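## Task

Make sure plates B38 and B83 each end up with a lid seated all the way down. Each plate has to finish in its original nest, lying flat within the locators, oriented so that well A1 sits at the nest corner labelled A1. Anything held in position only by the robot at the end does not count. Finish by releasing the gripper and moving the arm away.

## Robot and tools

Robot: a single six-joint arm (waist, shoulder, elbow, forearm roll, wrist pitch, wrist roll) carrying one two-finger parallel gripper. The fingers extend along the gripper's +z axis and close along its y axis. The reported hand point lies between the pads when closed; closed fingertips reach about 33 mm past it, open ones about 9 mm. Closing pushes the tips roughly 24 mm further out, so keep that clearance above a surface when gripping.

Scene frame: origin on the table top below the arm base, +z up, +y to the left when facing along +x. Positions are in metres. The base may be tilted, and the printed hand position gets less accurate at long reach.

Plates: well A1 is the plate's cut-off corner. To identify a plate, lay it flat in nest RD with A1 at the corner marked A1 and keep the view clear; the fixed scanner beside RD then reports the ID in lower case (b83 for B83), or no_read. It never reports a wrong ID. Lids must sit fully down, and plates must be returned to their own starting nests.

Tool execute_actions, argument actions: a list of action objects run in sequence; an empty list just returns state and images. Each action may have:
- rows: 1 to 15 rows, each row used for one control step (1/30 s). Every row is one list of 9 numbers, each in [-1, 1], in this order: dx, dy, dz, rx, ry, rz, position, force_limit, speed.
- dx, dy, dz, rx, ry, rz: an offset (not a pose) of the gripper target, expressed in the gripper's own axes, measured from the gripper pose measured when the action began (for a call's first action, the last pose reported). Every row refers to that same starting pose, not to the previous row. Scale: 1.0 equals 0.6 m for translation or 180 degrees for rotation; rx, ry, rz form one rotation vector.
- position: absolute finger opening command. +1 is fully open (140 mm), about -0.8 is where the pads touch, -1 closes until something blocks.
- force_limit: grip strength, roughly 14 N at -1, 60 N at 0, 107 N at +1 (parts up to 40 mm wide).
- speed: rate of opening change, about 30 mm/s at -1, 140 at 0, 250 at +1.
- steps: duration in control steps, 1 to 450, at least the number of rows, default 15. After the last row the arm keeps heading to that row's target with the same gripper command, so long moves need more steps. A move cut short may not be completed by waiting; send the remainder next time.
- until: stops the action early at the first step where all conditions hold, e.g. {"scanner": {"code": "b83"}} or {"scanner": {"reads": [">=", 1]}}. Numbers need a comparison (=, !=, <, <=, >, >=). It does not halt motion. Any bad value or unknown name rejects the whole call.

Each step the commanded pose is clipped to within 70 mm and 16 degrees of the measured pose; the controller favours position over orientation. For gentle motion ramp the offset gradually, e.g. adding 0.01 per row (6 mm per step). Abrupt starts can shake a held part loose.

Tool zoom_image: camera (cam_head_left, cam_head_right, cam_high, cam_low, cam_wrist) and region [x0, y0, x1, y1] in pixels of that camera's last image, top-left origin, no larger than 504 by 504. Image sizes: head and high and low cameras 896x504, cam_wrist 504x504 (fisheye). Calibration data give intrinsics and world-to-camera transforms; actual cameras may be off by a couple of degrees and millimetres.

Tool finished_scene: argument scene, the number of the current scene. Call only once the goal holds with the gripper released and clear; it cannot be reversed, and the next scene's task is given in its result.

Result lines: end_effector_position (m) and end_effector_quat_wxyz, linear and angular velocities; Hand target, the pose the controller now aims at; pose unreachable, meaning the clearance check altered or blocked the command (the arm then rests until new rows). object_status: 0 moving, 1 blocked while opening, 2 blocked while closing (a good grip), 3 reached target or pads met. position_measured is in counts, 3 fully open to 230 pads touching, not linear. Stopped fingers hold until a position change of at least 0.01; to squeeze harder during status 2, raise force_limit and switch position between -1 and -0.98. Flange force is the estimated external force on the gripper, including held weight, noisy especially after sudden stops. Scanner code and reads (count of changes from no_read to an ID). MOTOR HOT warns of overheating; OVER-TEMPERATURE FAULT means brakes engaged until cooled.

Avoid: dropping anything or knocking items off the table; slams and hard pushes. Reaching a joint load limit (waist and shoulder 323, elbow 152, the three wrist joints 42.7 N m, held weight included) or an external force of 144 N halts the arm for 10 s and discards the rest of the call. Long holding of loads heats motors. Occasional outside tugs on held parts or pushes on loose items can happen, so verify with images. The simulation continues while you think, holding the last command.

Each tool is called as a command line: name --argument value for each argument, lists and objects as JSON in quotes; but a table of rows of numbers goes row by row, as --pt "numbers of a row", without its own name.

## Session

execute_actions --actions '[]'

Scene clock: 0.00 s.
end_effector_position=(+0.4814, +0.0009, +0.1965) position_measured=3 object_status=3 end_effector_quat_wxyz=(+0.025, +0.970, +0.240, -0.027) end_effector_velocity=(+0.000, -0.000, +0.000) end_effector_angular_velocity=(-0.001, -0.000, +0.001)
Joint positions: [-0.059  0.031  2.102 -0.077  1.044  1.103]
Joint velocities: [-0.    -0.    -0.    -0.001 -0.    -0.   ]
Flange force (N, the push that the arm receives, along the gripper's own x y z axes): no reading
Hand target: +0.481, +0.001, +0.196; +0.025, +0.970, +0.240, -0.027
scanner: code=no_read reads=0
camera_calibration (this result's frames):
cam_wrist: T_world_to_cam=[[0.330559, -0.938671, 0.0981245, -0.189417], [-0.85127, -0.251647, 0.460449, 0.325992], [-0.407517, -0.235736, -0.882246, 0.570832], [0, 0, 0, 1]] pos_world=[0.572744, 0.0388005, 0.372098]

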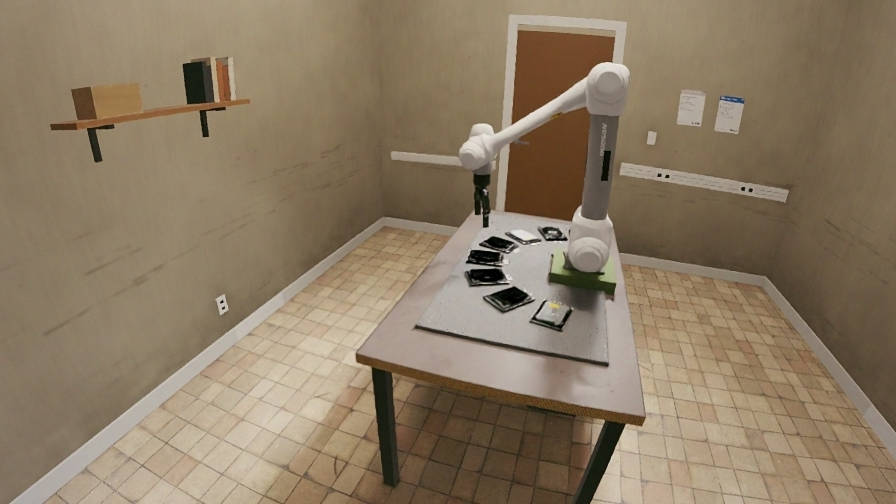

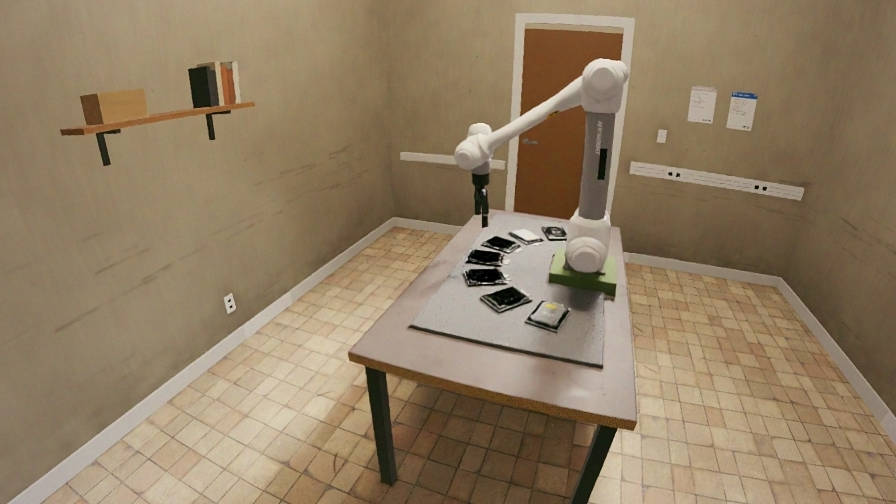

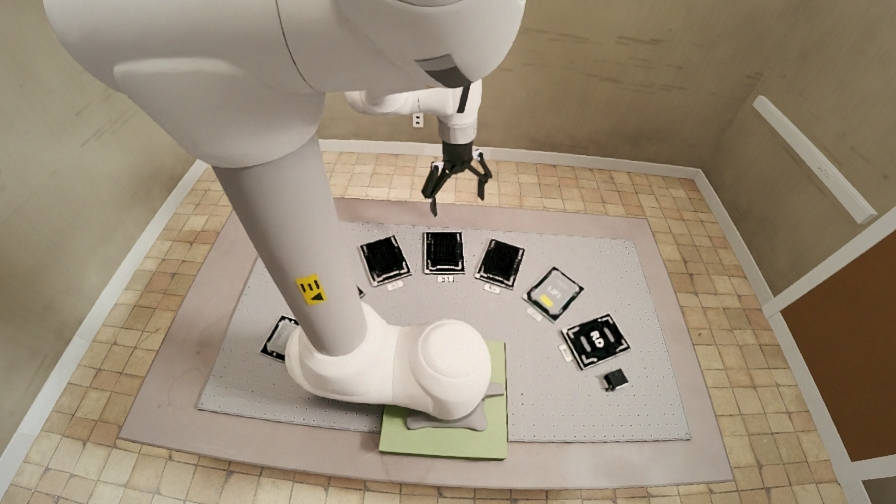

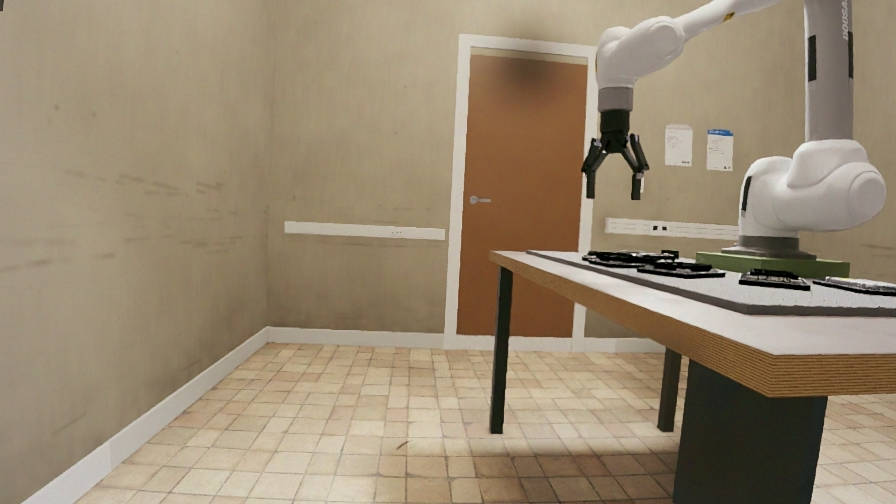

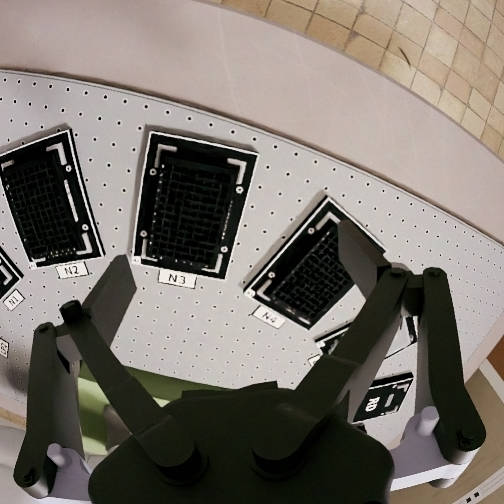

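zoom_image --camera "cam_wrist" --region '[0, 110, 130, 300]'

zoom_image --camera "cam_high" --region '[240, 210, 660, 410]'

zoom_image --camera "cam_head_left" --region '[450, 215, 620, 345]'

Region (0, 110, 130, 300) of cam_wrist's 504x504 image, scaled by 2.653, with more detail than that image has; it fills the left 345 columns of this view, and the rest is white.

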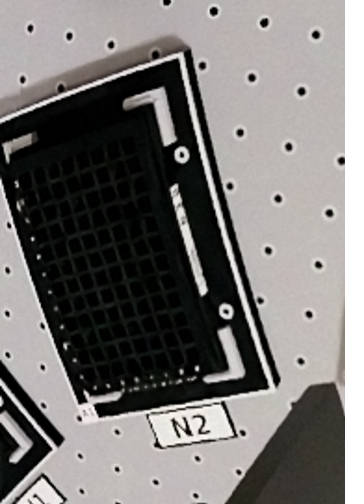

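Region (240, 210, 660, 410) of cam_high's 896x504 image, scaled by 1.200, with more detail than that image has; it fills the top 240 rows of this view, and the rest is white.

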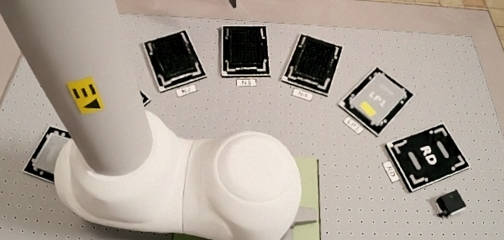

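Region (450, 215, 620, 345) of cam_head_left's 896x504 image, scaled by 2.965, with more detail than that image has; it fills the top 385 rows of this view, and the rest is white.

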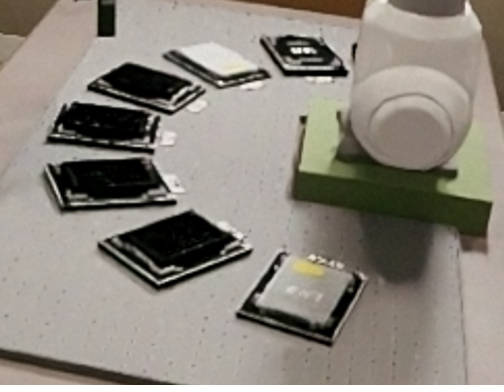

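execute_actions --actions '[]'

Scene clock: 1.07 s.
end_effector_position=(+0.4814, +0.0009, +0.1965) position_measured=3 object_status=3 end_effector_quat_wxyz=(+0.025, +0.970, +0.240, -0.027) end_effector_velocity=(+0.000, +0.000, -0.000) end_effector_angular_velocity=(+0.000, -0.000, -0.002)
Joint positions: [-0.059  0.031  2.102 -0.077  1.044  1.103]
Joint velocities: [-0.     0.    -0.     0.    -0.     0.001]
Flange force (N, the push that the arm receives, along the gripper's own x y z axes): [1.1 2.8 5.9]
Hand target: +0.481, +0.001, +0.196; +0.025, +0.970, +0.240, -0.027
scanner: code=no_read reads=0
camera_calibration (this result's frames):
cam_wrist: T_world_to_cam=[[0.330559, -0.93867, 0.0981247, -0.189417], [-0.85127, -0.251647, 0.460449, 0.325992], [-0.407517, -0.235736, -0.882246, 0.570832], [0, 0, 0, 1]] pos_world=[0.572744, 0.0388006, 0.372098]

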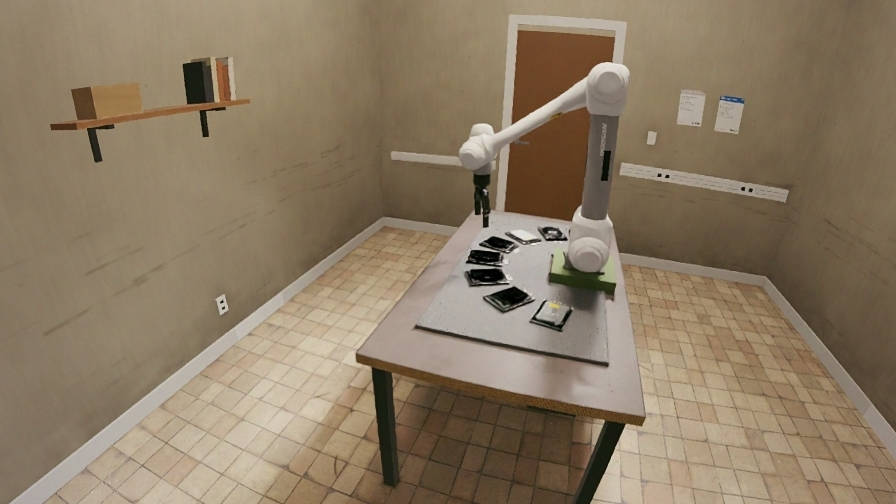

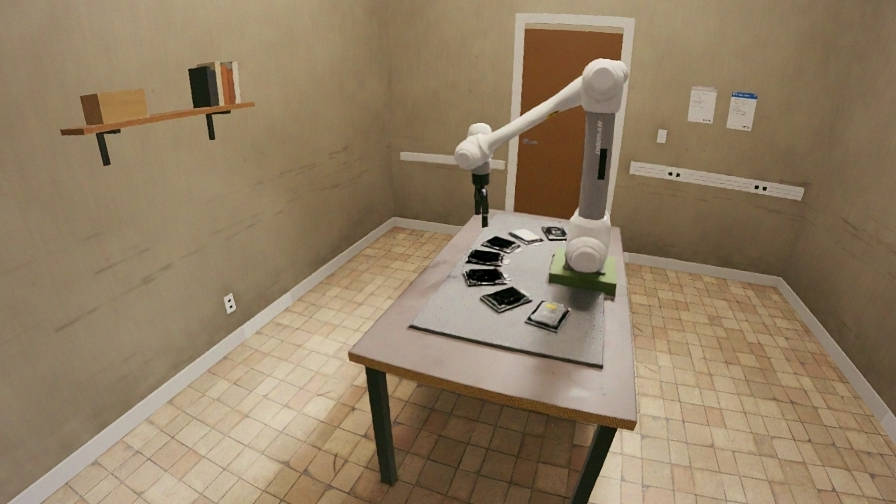

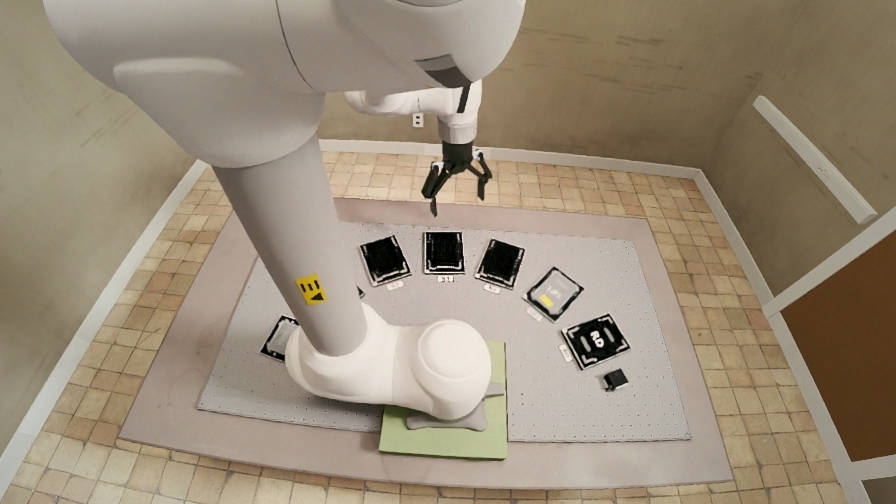

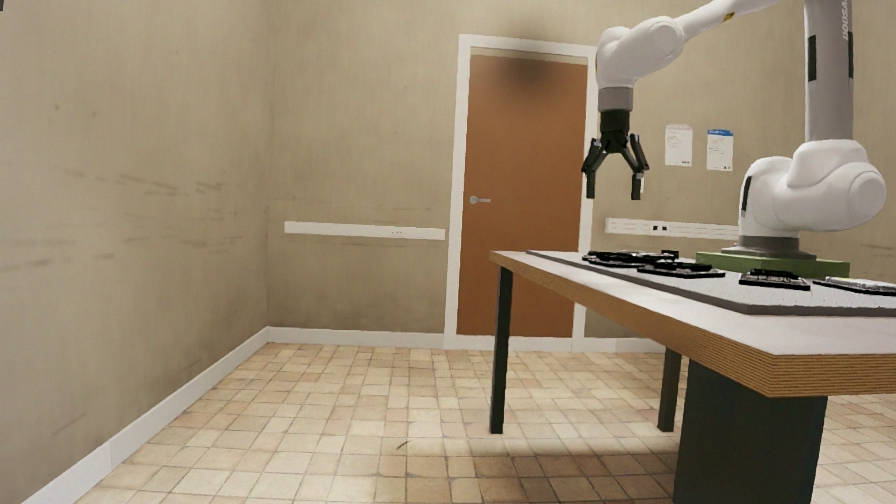

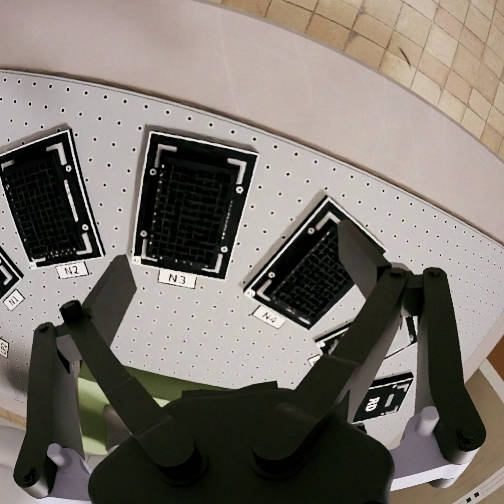

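zoom_image --camera "cam_wrist" --region '[0, 110, 200, 310]'

zoom_image --camera "cam_wrist" --region '[110, 110, 400, 350]'

Region (0, 110, 200, 310) of cam_wrist's 504x504 image, scaled by 2.520, with more detail than that image has.

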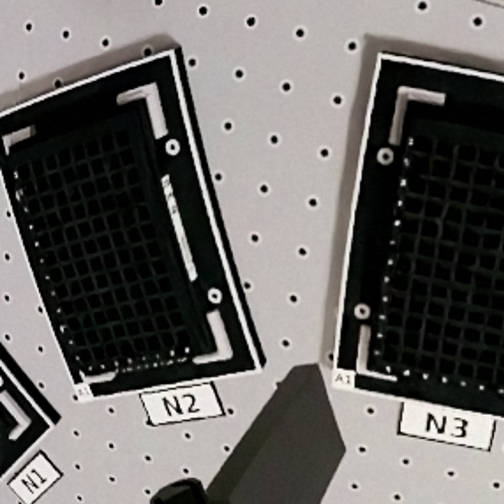

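Region (110, 110, 400, 350) of cam_wrist's 504x504 image, scaled by 1.738, with more detail than that image has; it fills the top 417 rows of this view, and the rest is white.

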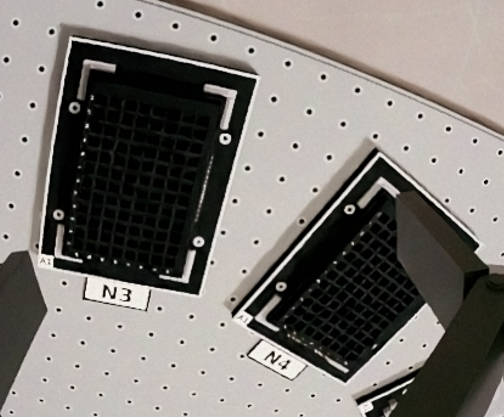

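execute_actions --actions '[{"rows": [ [0.0002,-0.0022,0.0025,0.024,-0.018,0.051,1,0,0], [0.0009,-0.0084,0.0094,0.048,-0.035,0.102,1,0,0], [0.0020,-0.0180,0.0202,0.084,-0.062,0.179,1,0,0], [0.0034,-0.0304,0.0341,0.120,-0.088,0.256,1,0,0], [0.0050,-0.0449,0.0504,0.24034,-0.17688,0.51192,1,0,0], [0.0068,-0.0609,0.0684,0.24034,-0.17688,0.51192,1,0,0], [0.0087,-0.0779,0.0874,0.24034,-0.17688,0.51192,1,0,0], [0.0106,-0.0952,0.1068,0.24034,-0.17688,0.51192,1,0,0], [0.0125,-0.1122,0.1258,0.24034,-0.17688,0.51192,1,0,0], [0.0142,-0.1282,0.1438,0.24034,-0.17688,0.51192,1,0,0], [0.0159,-0.1428,0.1601,0.24034,-0.17688,0.51192,1,0,0], [0.0172,-0.1551,0.1740,0.24034,-0.17688,0.51192,1,0,0], [0.0183,-0.1647,0.1847,0.24034,-0.17688,0.51192,1,0,0], [0.0190,-0.1709,0.1917,0.24034,-0.17688,0.51192,1,0,0], [0.01923,-0.17313,0.19418,0.24034,-0.17688,0.51192,1,0,0] ], "steps": 40}]'

Scene clock: 7.37 s.
end_effector_position=(+0.4382, +0.0910, +0.0755) position_measured=3 object_status=3 end_effector_quat_wxyz=(-0.224, +0.748, -0.543, -0.310) end_effector_velocity=(-0.000, -0.000, +0.000) end_effector_angular_velocity=(-0.001, +0.002, -0.008)
Joint positions: [-0.354  0.374  2.203  0.66   1.182  2.055]
Joint velocities: [-0.002 -0.002  0.003  0.003 -0.002  0.004]
Flange force (N, the push that the arm receives, along the gripper's own x y z axes): [6.2 3.8 2.6]
Hand target: +0.438, +0.091, +0.076; -0.224, +0.748, -0.543, -0.310
Off the commanded pose: 0.000 m, 0 deg.
scanner: code=no_read reads=0
camera_calibration (this result's frames):
cam_wrist: T_world_to_cam=[[-0.959486, -0.241394, 0.145313, 0.419589], [0.0449833, 0.377884, 0.924759, -0.11753], [-0.278143, 0.89383, -0.351716, 0.268193], [0, 0, 0, 1]] pos_world=[0.482472, -0.0940199, 0.142042]

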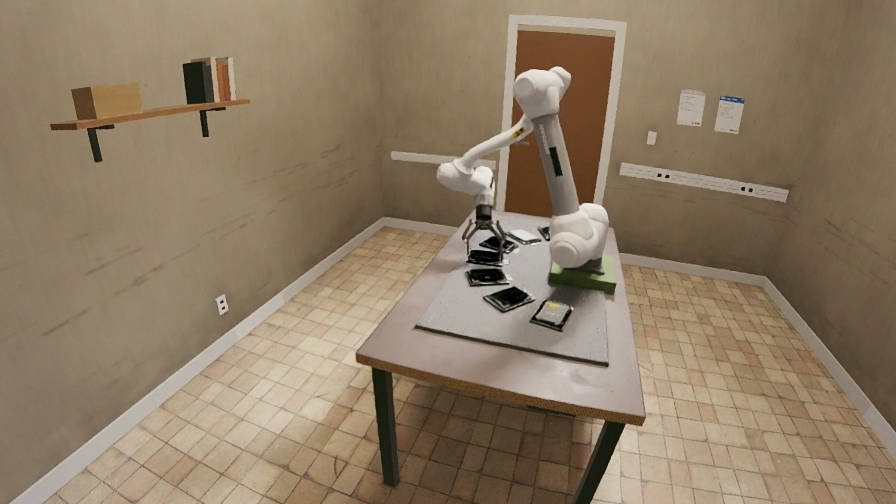

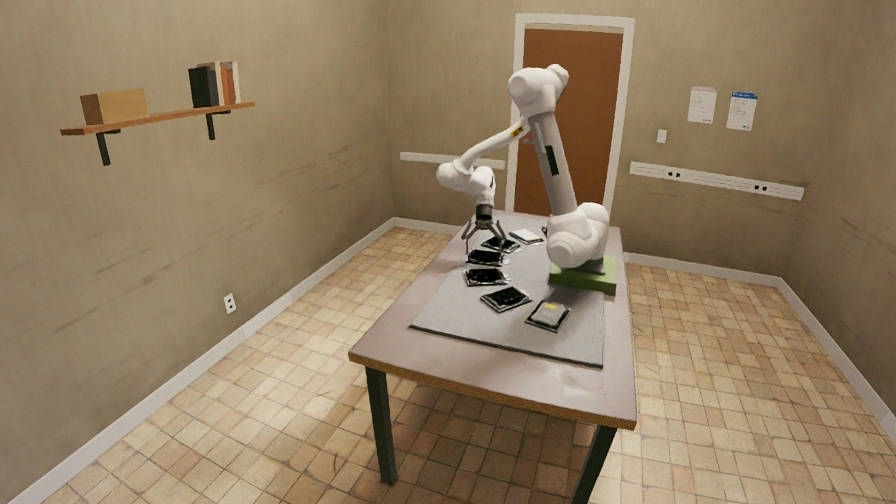

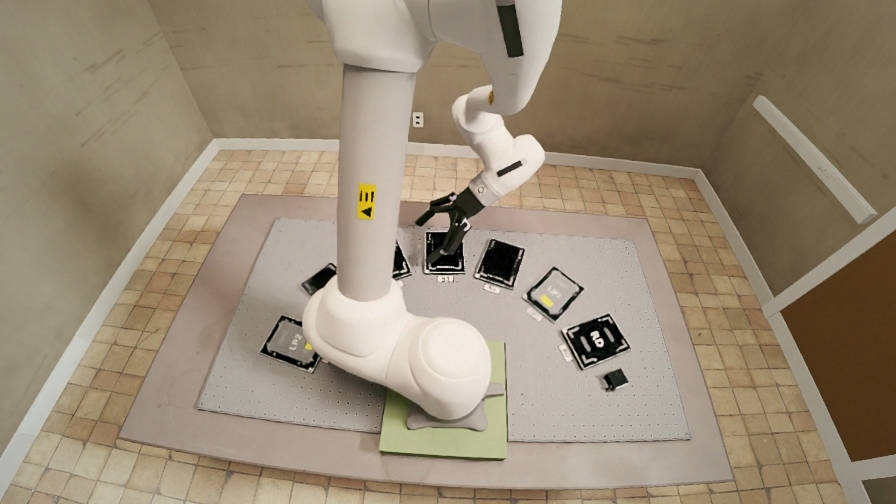

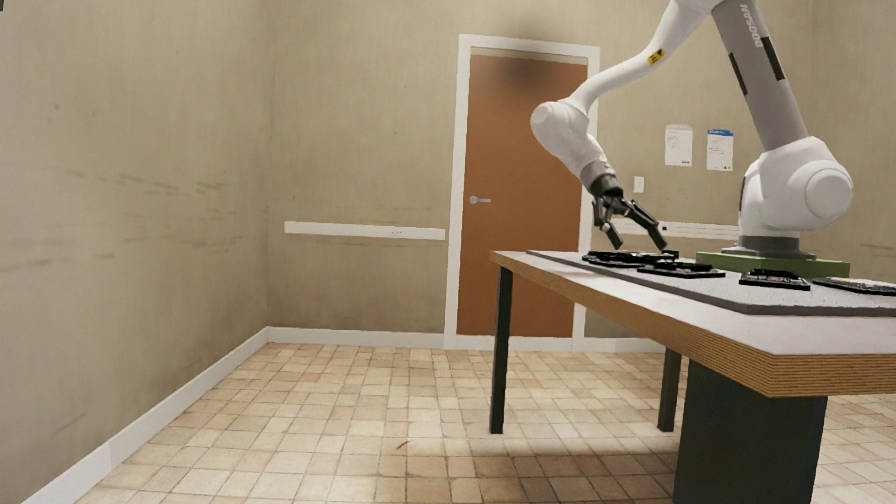

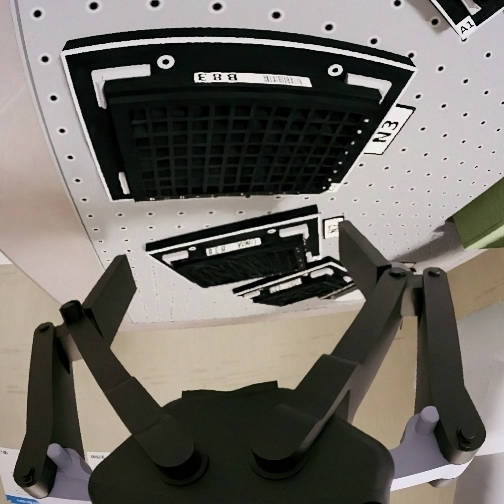

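zoom_image --camera "cam_wrist" --region '[185, 55, 325, 105]'

zoom_image --camera "cam_wrist" --region '[200, 230, 270, 265]'

zoom_image --camera "cam_wrist" --region '[260, 270, 310, 300]'

Region (185, 55, 325, 105) of cam_wrist's 504x504 image, scaled by 3.600, with more detail than that image has; it fills the top 180 rows of this view, and the rest is white.

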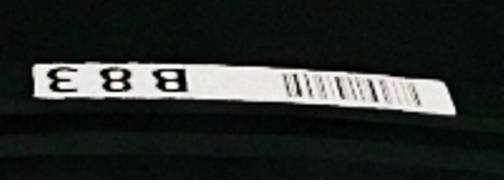

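Region (200, 230, 270, 265) of cam_wrist's 504x504 image, scaled by 7.200, with more detail than that image has.

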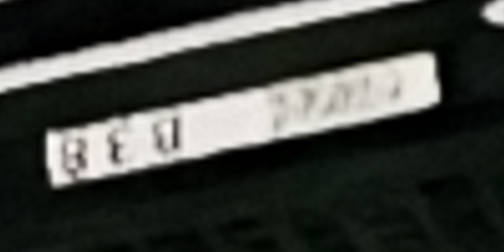

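Region (260, 270, 310, 300) of cam_wrist's 504x504 image, scaled by 10.080, with more detail than that image has; it fills the top 302 rows of this view, and the rest is white.

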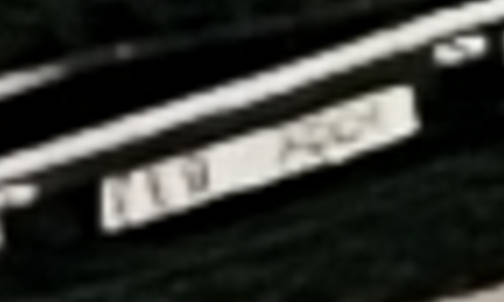

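zoom_image --camera "cam_wrist" --region '[204, 240, 230, 260]'

zoom_image --camera "cam_wrist" --region '[267, 280, 285, 296]'

Region (204, 240, 230, 260) of cam_wrist's 504x504 image, scaled by 19.385, with more detail than that image has; it fills the top 388 rows of this view, and the rest is white.

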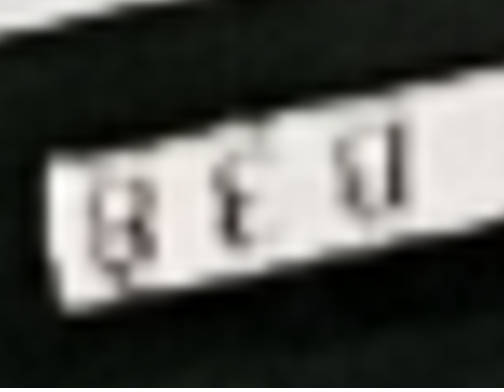

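Region (267, 280, 285, 296) of cam_wrist's 504x504 image, scaled by 28.000, with more detail than that image has.

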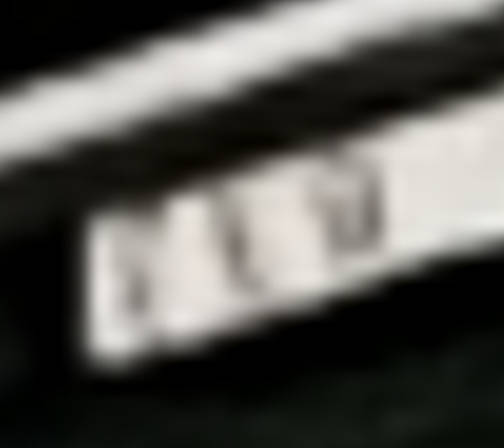

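zoom_image --camera "cam_high" --region '[460, 225, 640, 385]'

zoom_image --camera "cam_high" --region '[240, 240, 420, 390]'

Region (460, 225, 640, 385) of cam_high's 896x504 image, scaled by 2.800, with more detail than that image has.

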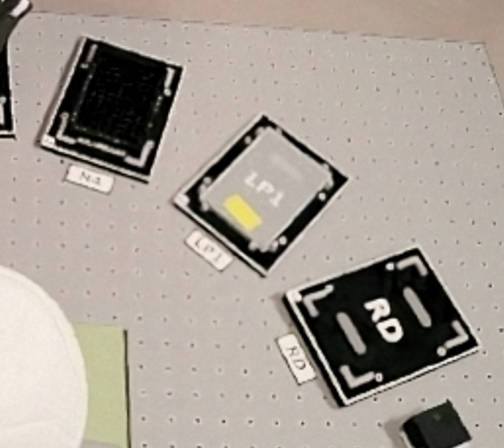

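Region (240, 240, 420, 390) of cam_high's 896x504 image, scaled by 2.800, with more detail than that image has.

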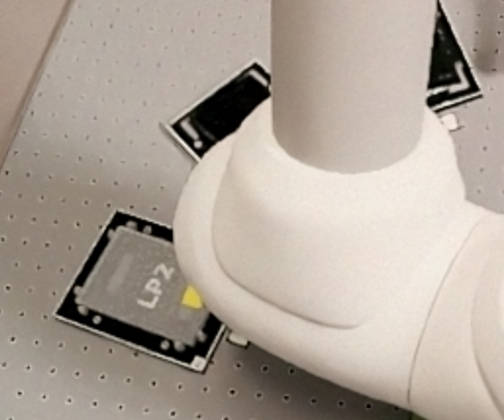

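execute_actions --actions '[{"rows": [ [0.0020,0.0021,-0.0020,-0.003,0.012,-0.008,0.42,0,0], [0.0079,0.0083,-0.0081,-0.008,0.030,-0.019,0.42,0,0], [0.0177,0.0187,-0.0182,-0.016,0.060,-0.038,0.42,0,0], [0.0315,0.0332,-0.0323,-0.026,0.098,-0.062,0.42,0,0], [0.0492,0.0519,-0.0505,-0.06424,0.24426,-0.15488,0.42,0,0], [0.0708,0.0747,-0.0728,-0.06424,0.24426,-0.15488,0.42,0,0], [0.0964,0.1017,-0.0990,-0.06424,0.24426,-0.15488,0.42,0,0], [0.39357,0.41500,-0.40417,-0.06424,0.24426,-0.15488,0.42,0,0] ], "steps": 40}]'

Scene clock: 10.50 s.
end_effector_position=(+0.3061, -0.3068, +0.0806) position_measured=76 object_status=3 end_effector_quat_wxyz=(+0.002, +0.932, -0.363, -0.000) end_effector_velocity=(-0.001, -0.037, -0.007) end_effector_angular_velocity=(+0.051, -0.026, +0.014)
Joint positions: [-0.899  0.081  2.315 -0.008  0.739  1.458]
Joint velocities: [-0.099  0.058 -0.048  0.08   0.011 -0.172]
Flange force (N, the push that the arm receives, along the gripper's own x y z axes): [-4.4 1.8 4.7]
Hand target: +0.306, -0.308, +0.080; +0.001, +0.932, -0.363, -0.000
Off the commanded pose: 0.001 m, 0 deg.
scanner: code=no_read reads=0
camera_calibration (this result's frames):
cam_wrist: T_world_to_cam=[[-0.77899, -0.624277, 0.0587686, 0.0303148], [-0.551794, 0.727012, 0.408629, 0.365431], [-0.297823, 0.285889, -0.910807, 0.453391], [0, 0, 0, 1]] pos_world=[0.360288, -0.376368, 0.261844]

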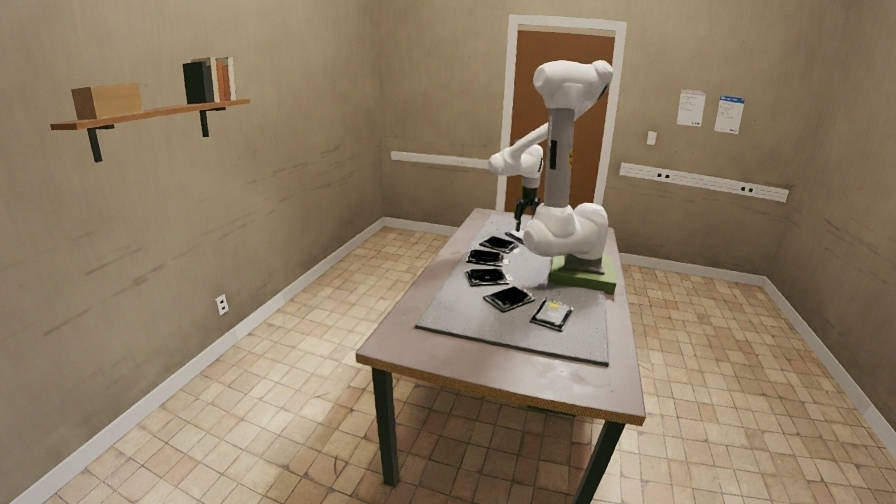

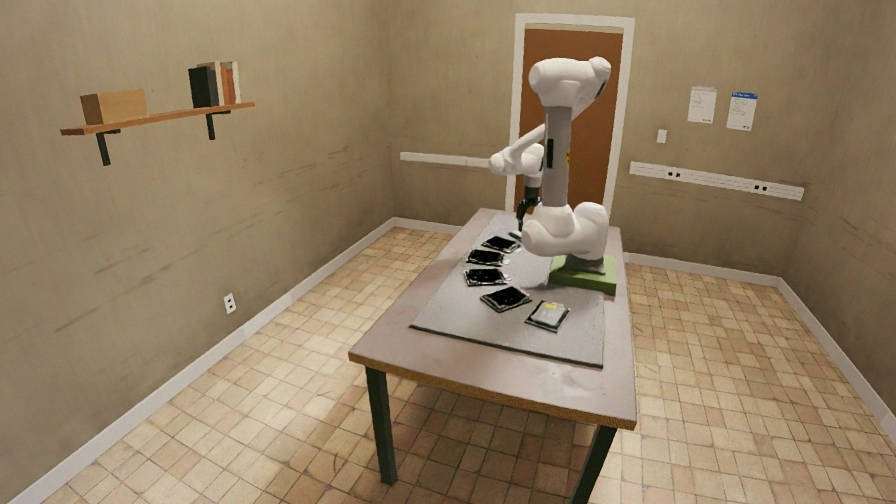

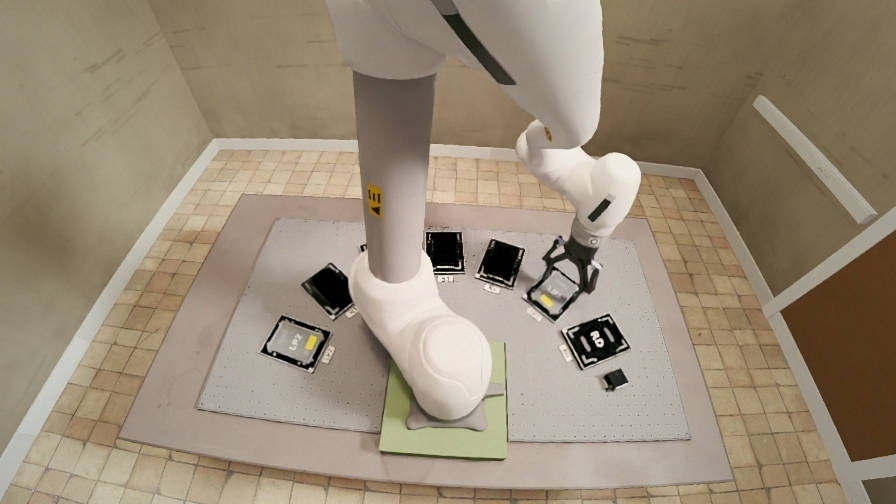

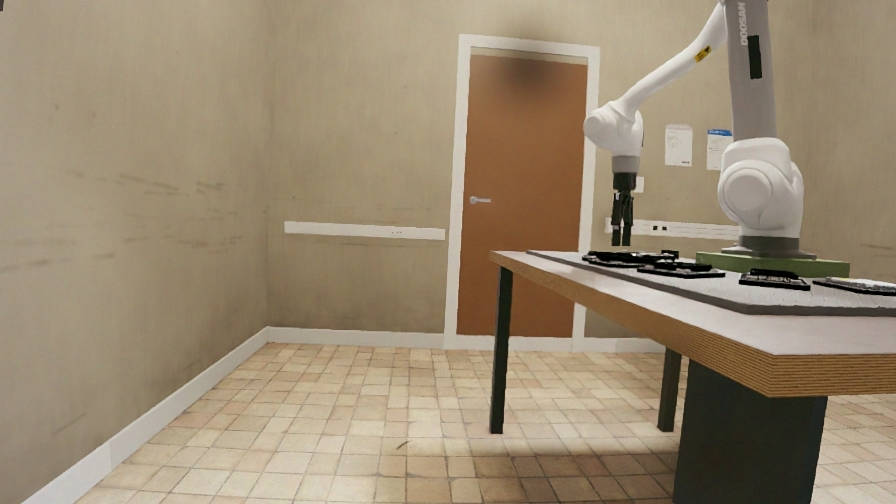

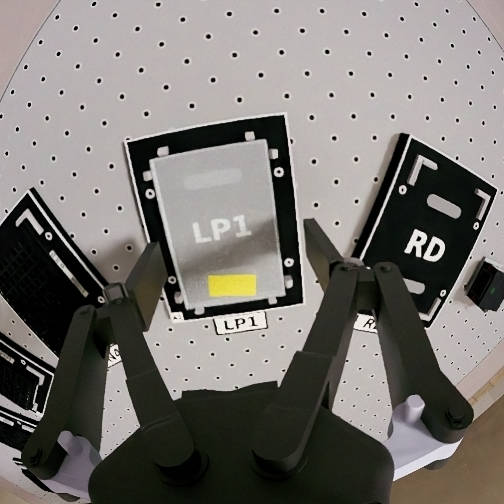

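execute_actions --actions '[]'

zoom_image --camera "cam_wrist" --region '[110, 100, 350, 340]'

Scene clock: 10.57 s.
end_effector_position=(+0.3061, -0.3079, +0.0804) position_measured=76 object_status=3 end_effector_quat_wxyz=(+0.001, +0.932, -0.363, -0.000) end_effector_velocity=(+0.001, -0.007, -0.001) end_effector_angular_velocity=(+0.013, -0.007, +0.007)
Joint positions: [-0.902  0.083  2.313 -0.005  0.739  1.452]
Joint velocities: [-0.02   0.011 -0.01   0.021  0.004 -0.042]
Flange force (N, the push that the arm receives, along the gripper's own x y z axes): [0.4 -0.8 4.1]
Hand target: +0.306, -0.308, +0.080; +0.001, +0.932, -0.363, -0.000
Off the commanded pose: 0.000 m, 0 deg.
scanner: code=no_read reads=0
camera_calibration (this result's frames):
cam_wrist: T_world_to_cam=[[-0.778515, -0.625042, 0.0569032, 0.0294097], [-0.552784, 0.725791, 0.40946, 0.3662], [-0.297229, 0.287315, -0.910552, 0.453745], [0, 0, 0, 1]] pos_world=[0.360191, -0.37777, 0.261541]

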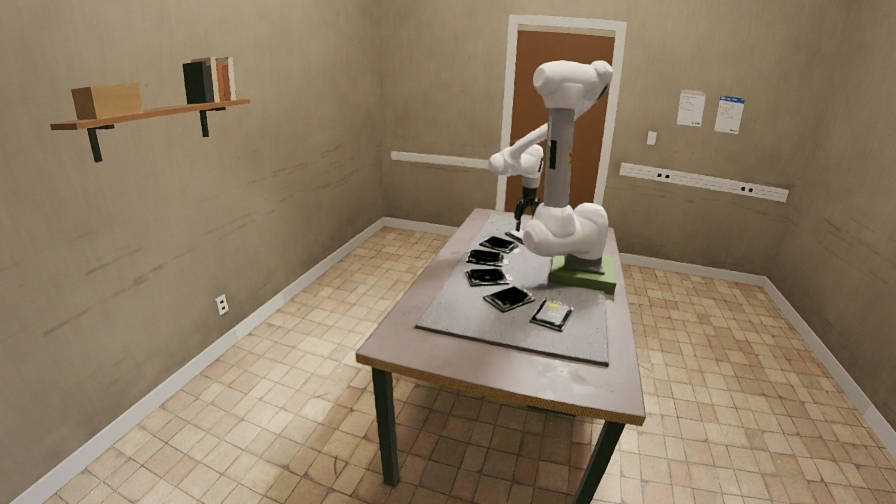

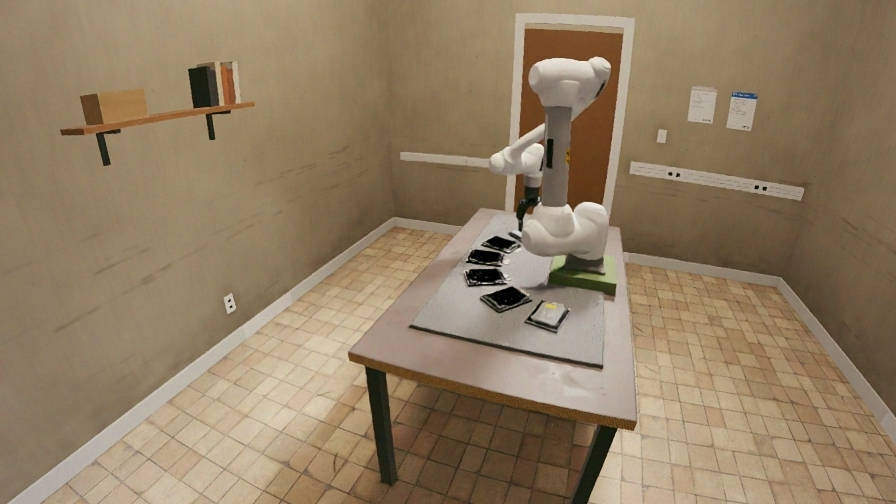

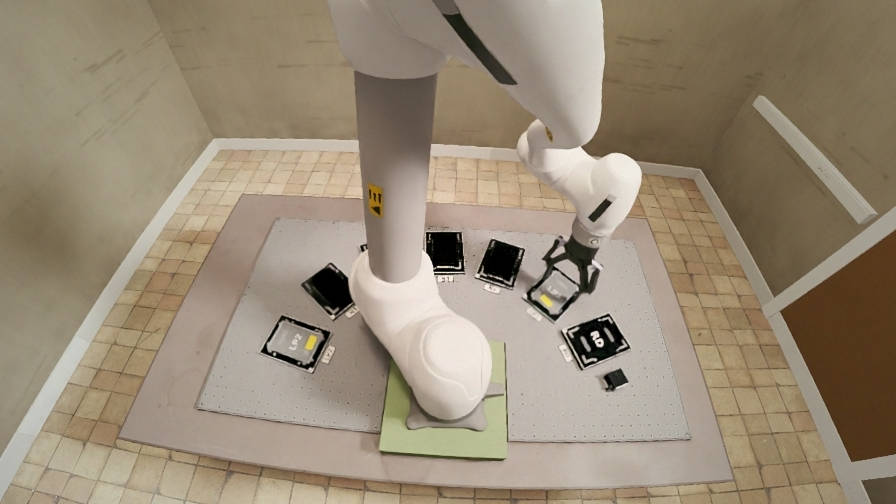

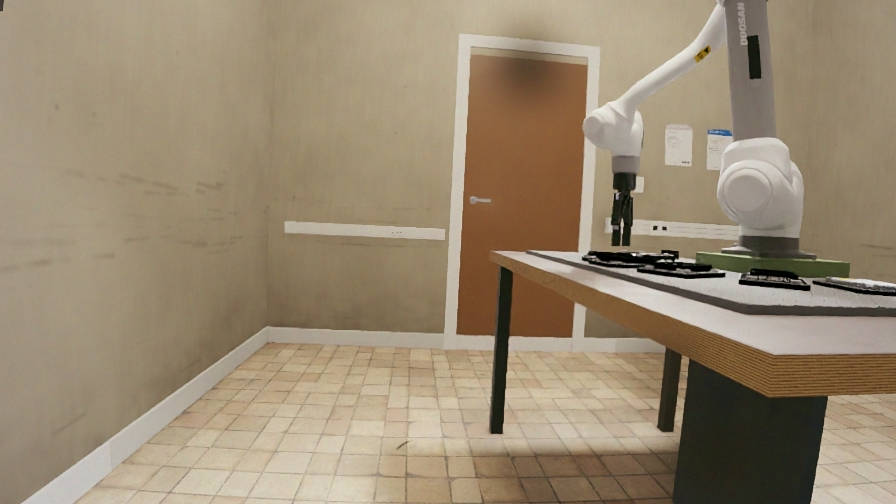

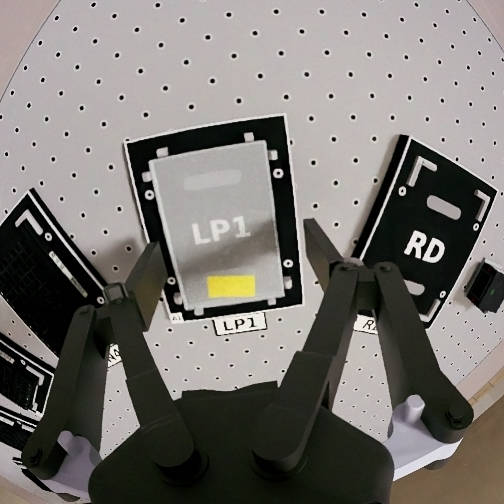

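Region (110, 100, 350, 340) of cam_wrist's 504x504 image, scaled by 2.100, with more detail than that image has.

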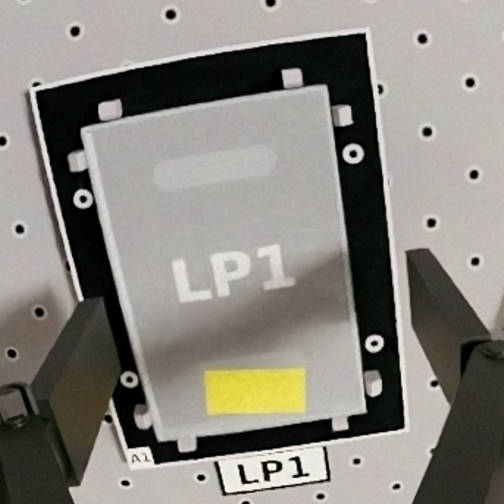

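zoom_image --camera "cam_wrist" --region '[110, 125, 160, 175]'

zoom_image --camera "cam_wrist" --region '[250, 100, 300, 150]'

Region (110, 125, 160, 175) of cam_wrist's 504x504 image, scaled by 10.080, with more detail than that image has.

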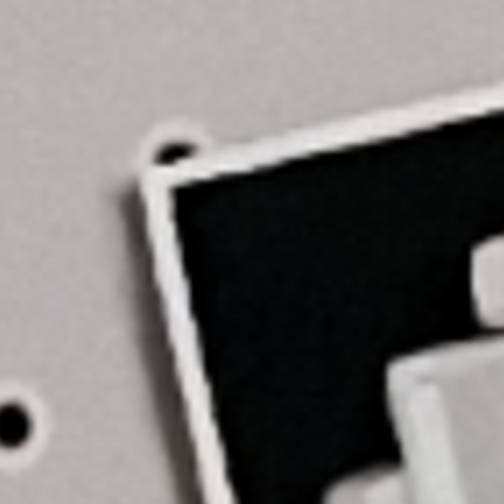

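Region (250, 100, 300, 150) of cam_wrist's 504x504 image, scaled by 10.080, with more detail than that image has.

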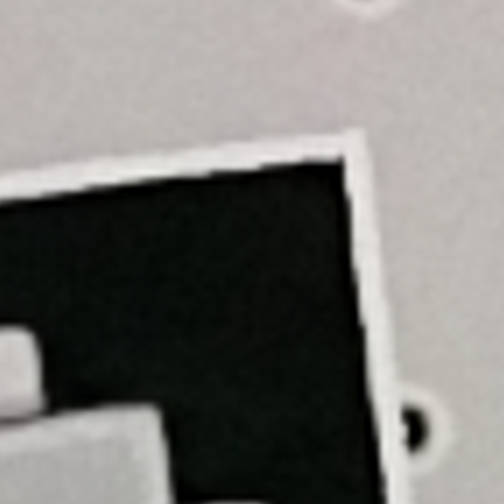

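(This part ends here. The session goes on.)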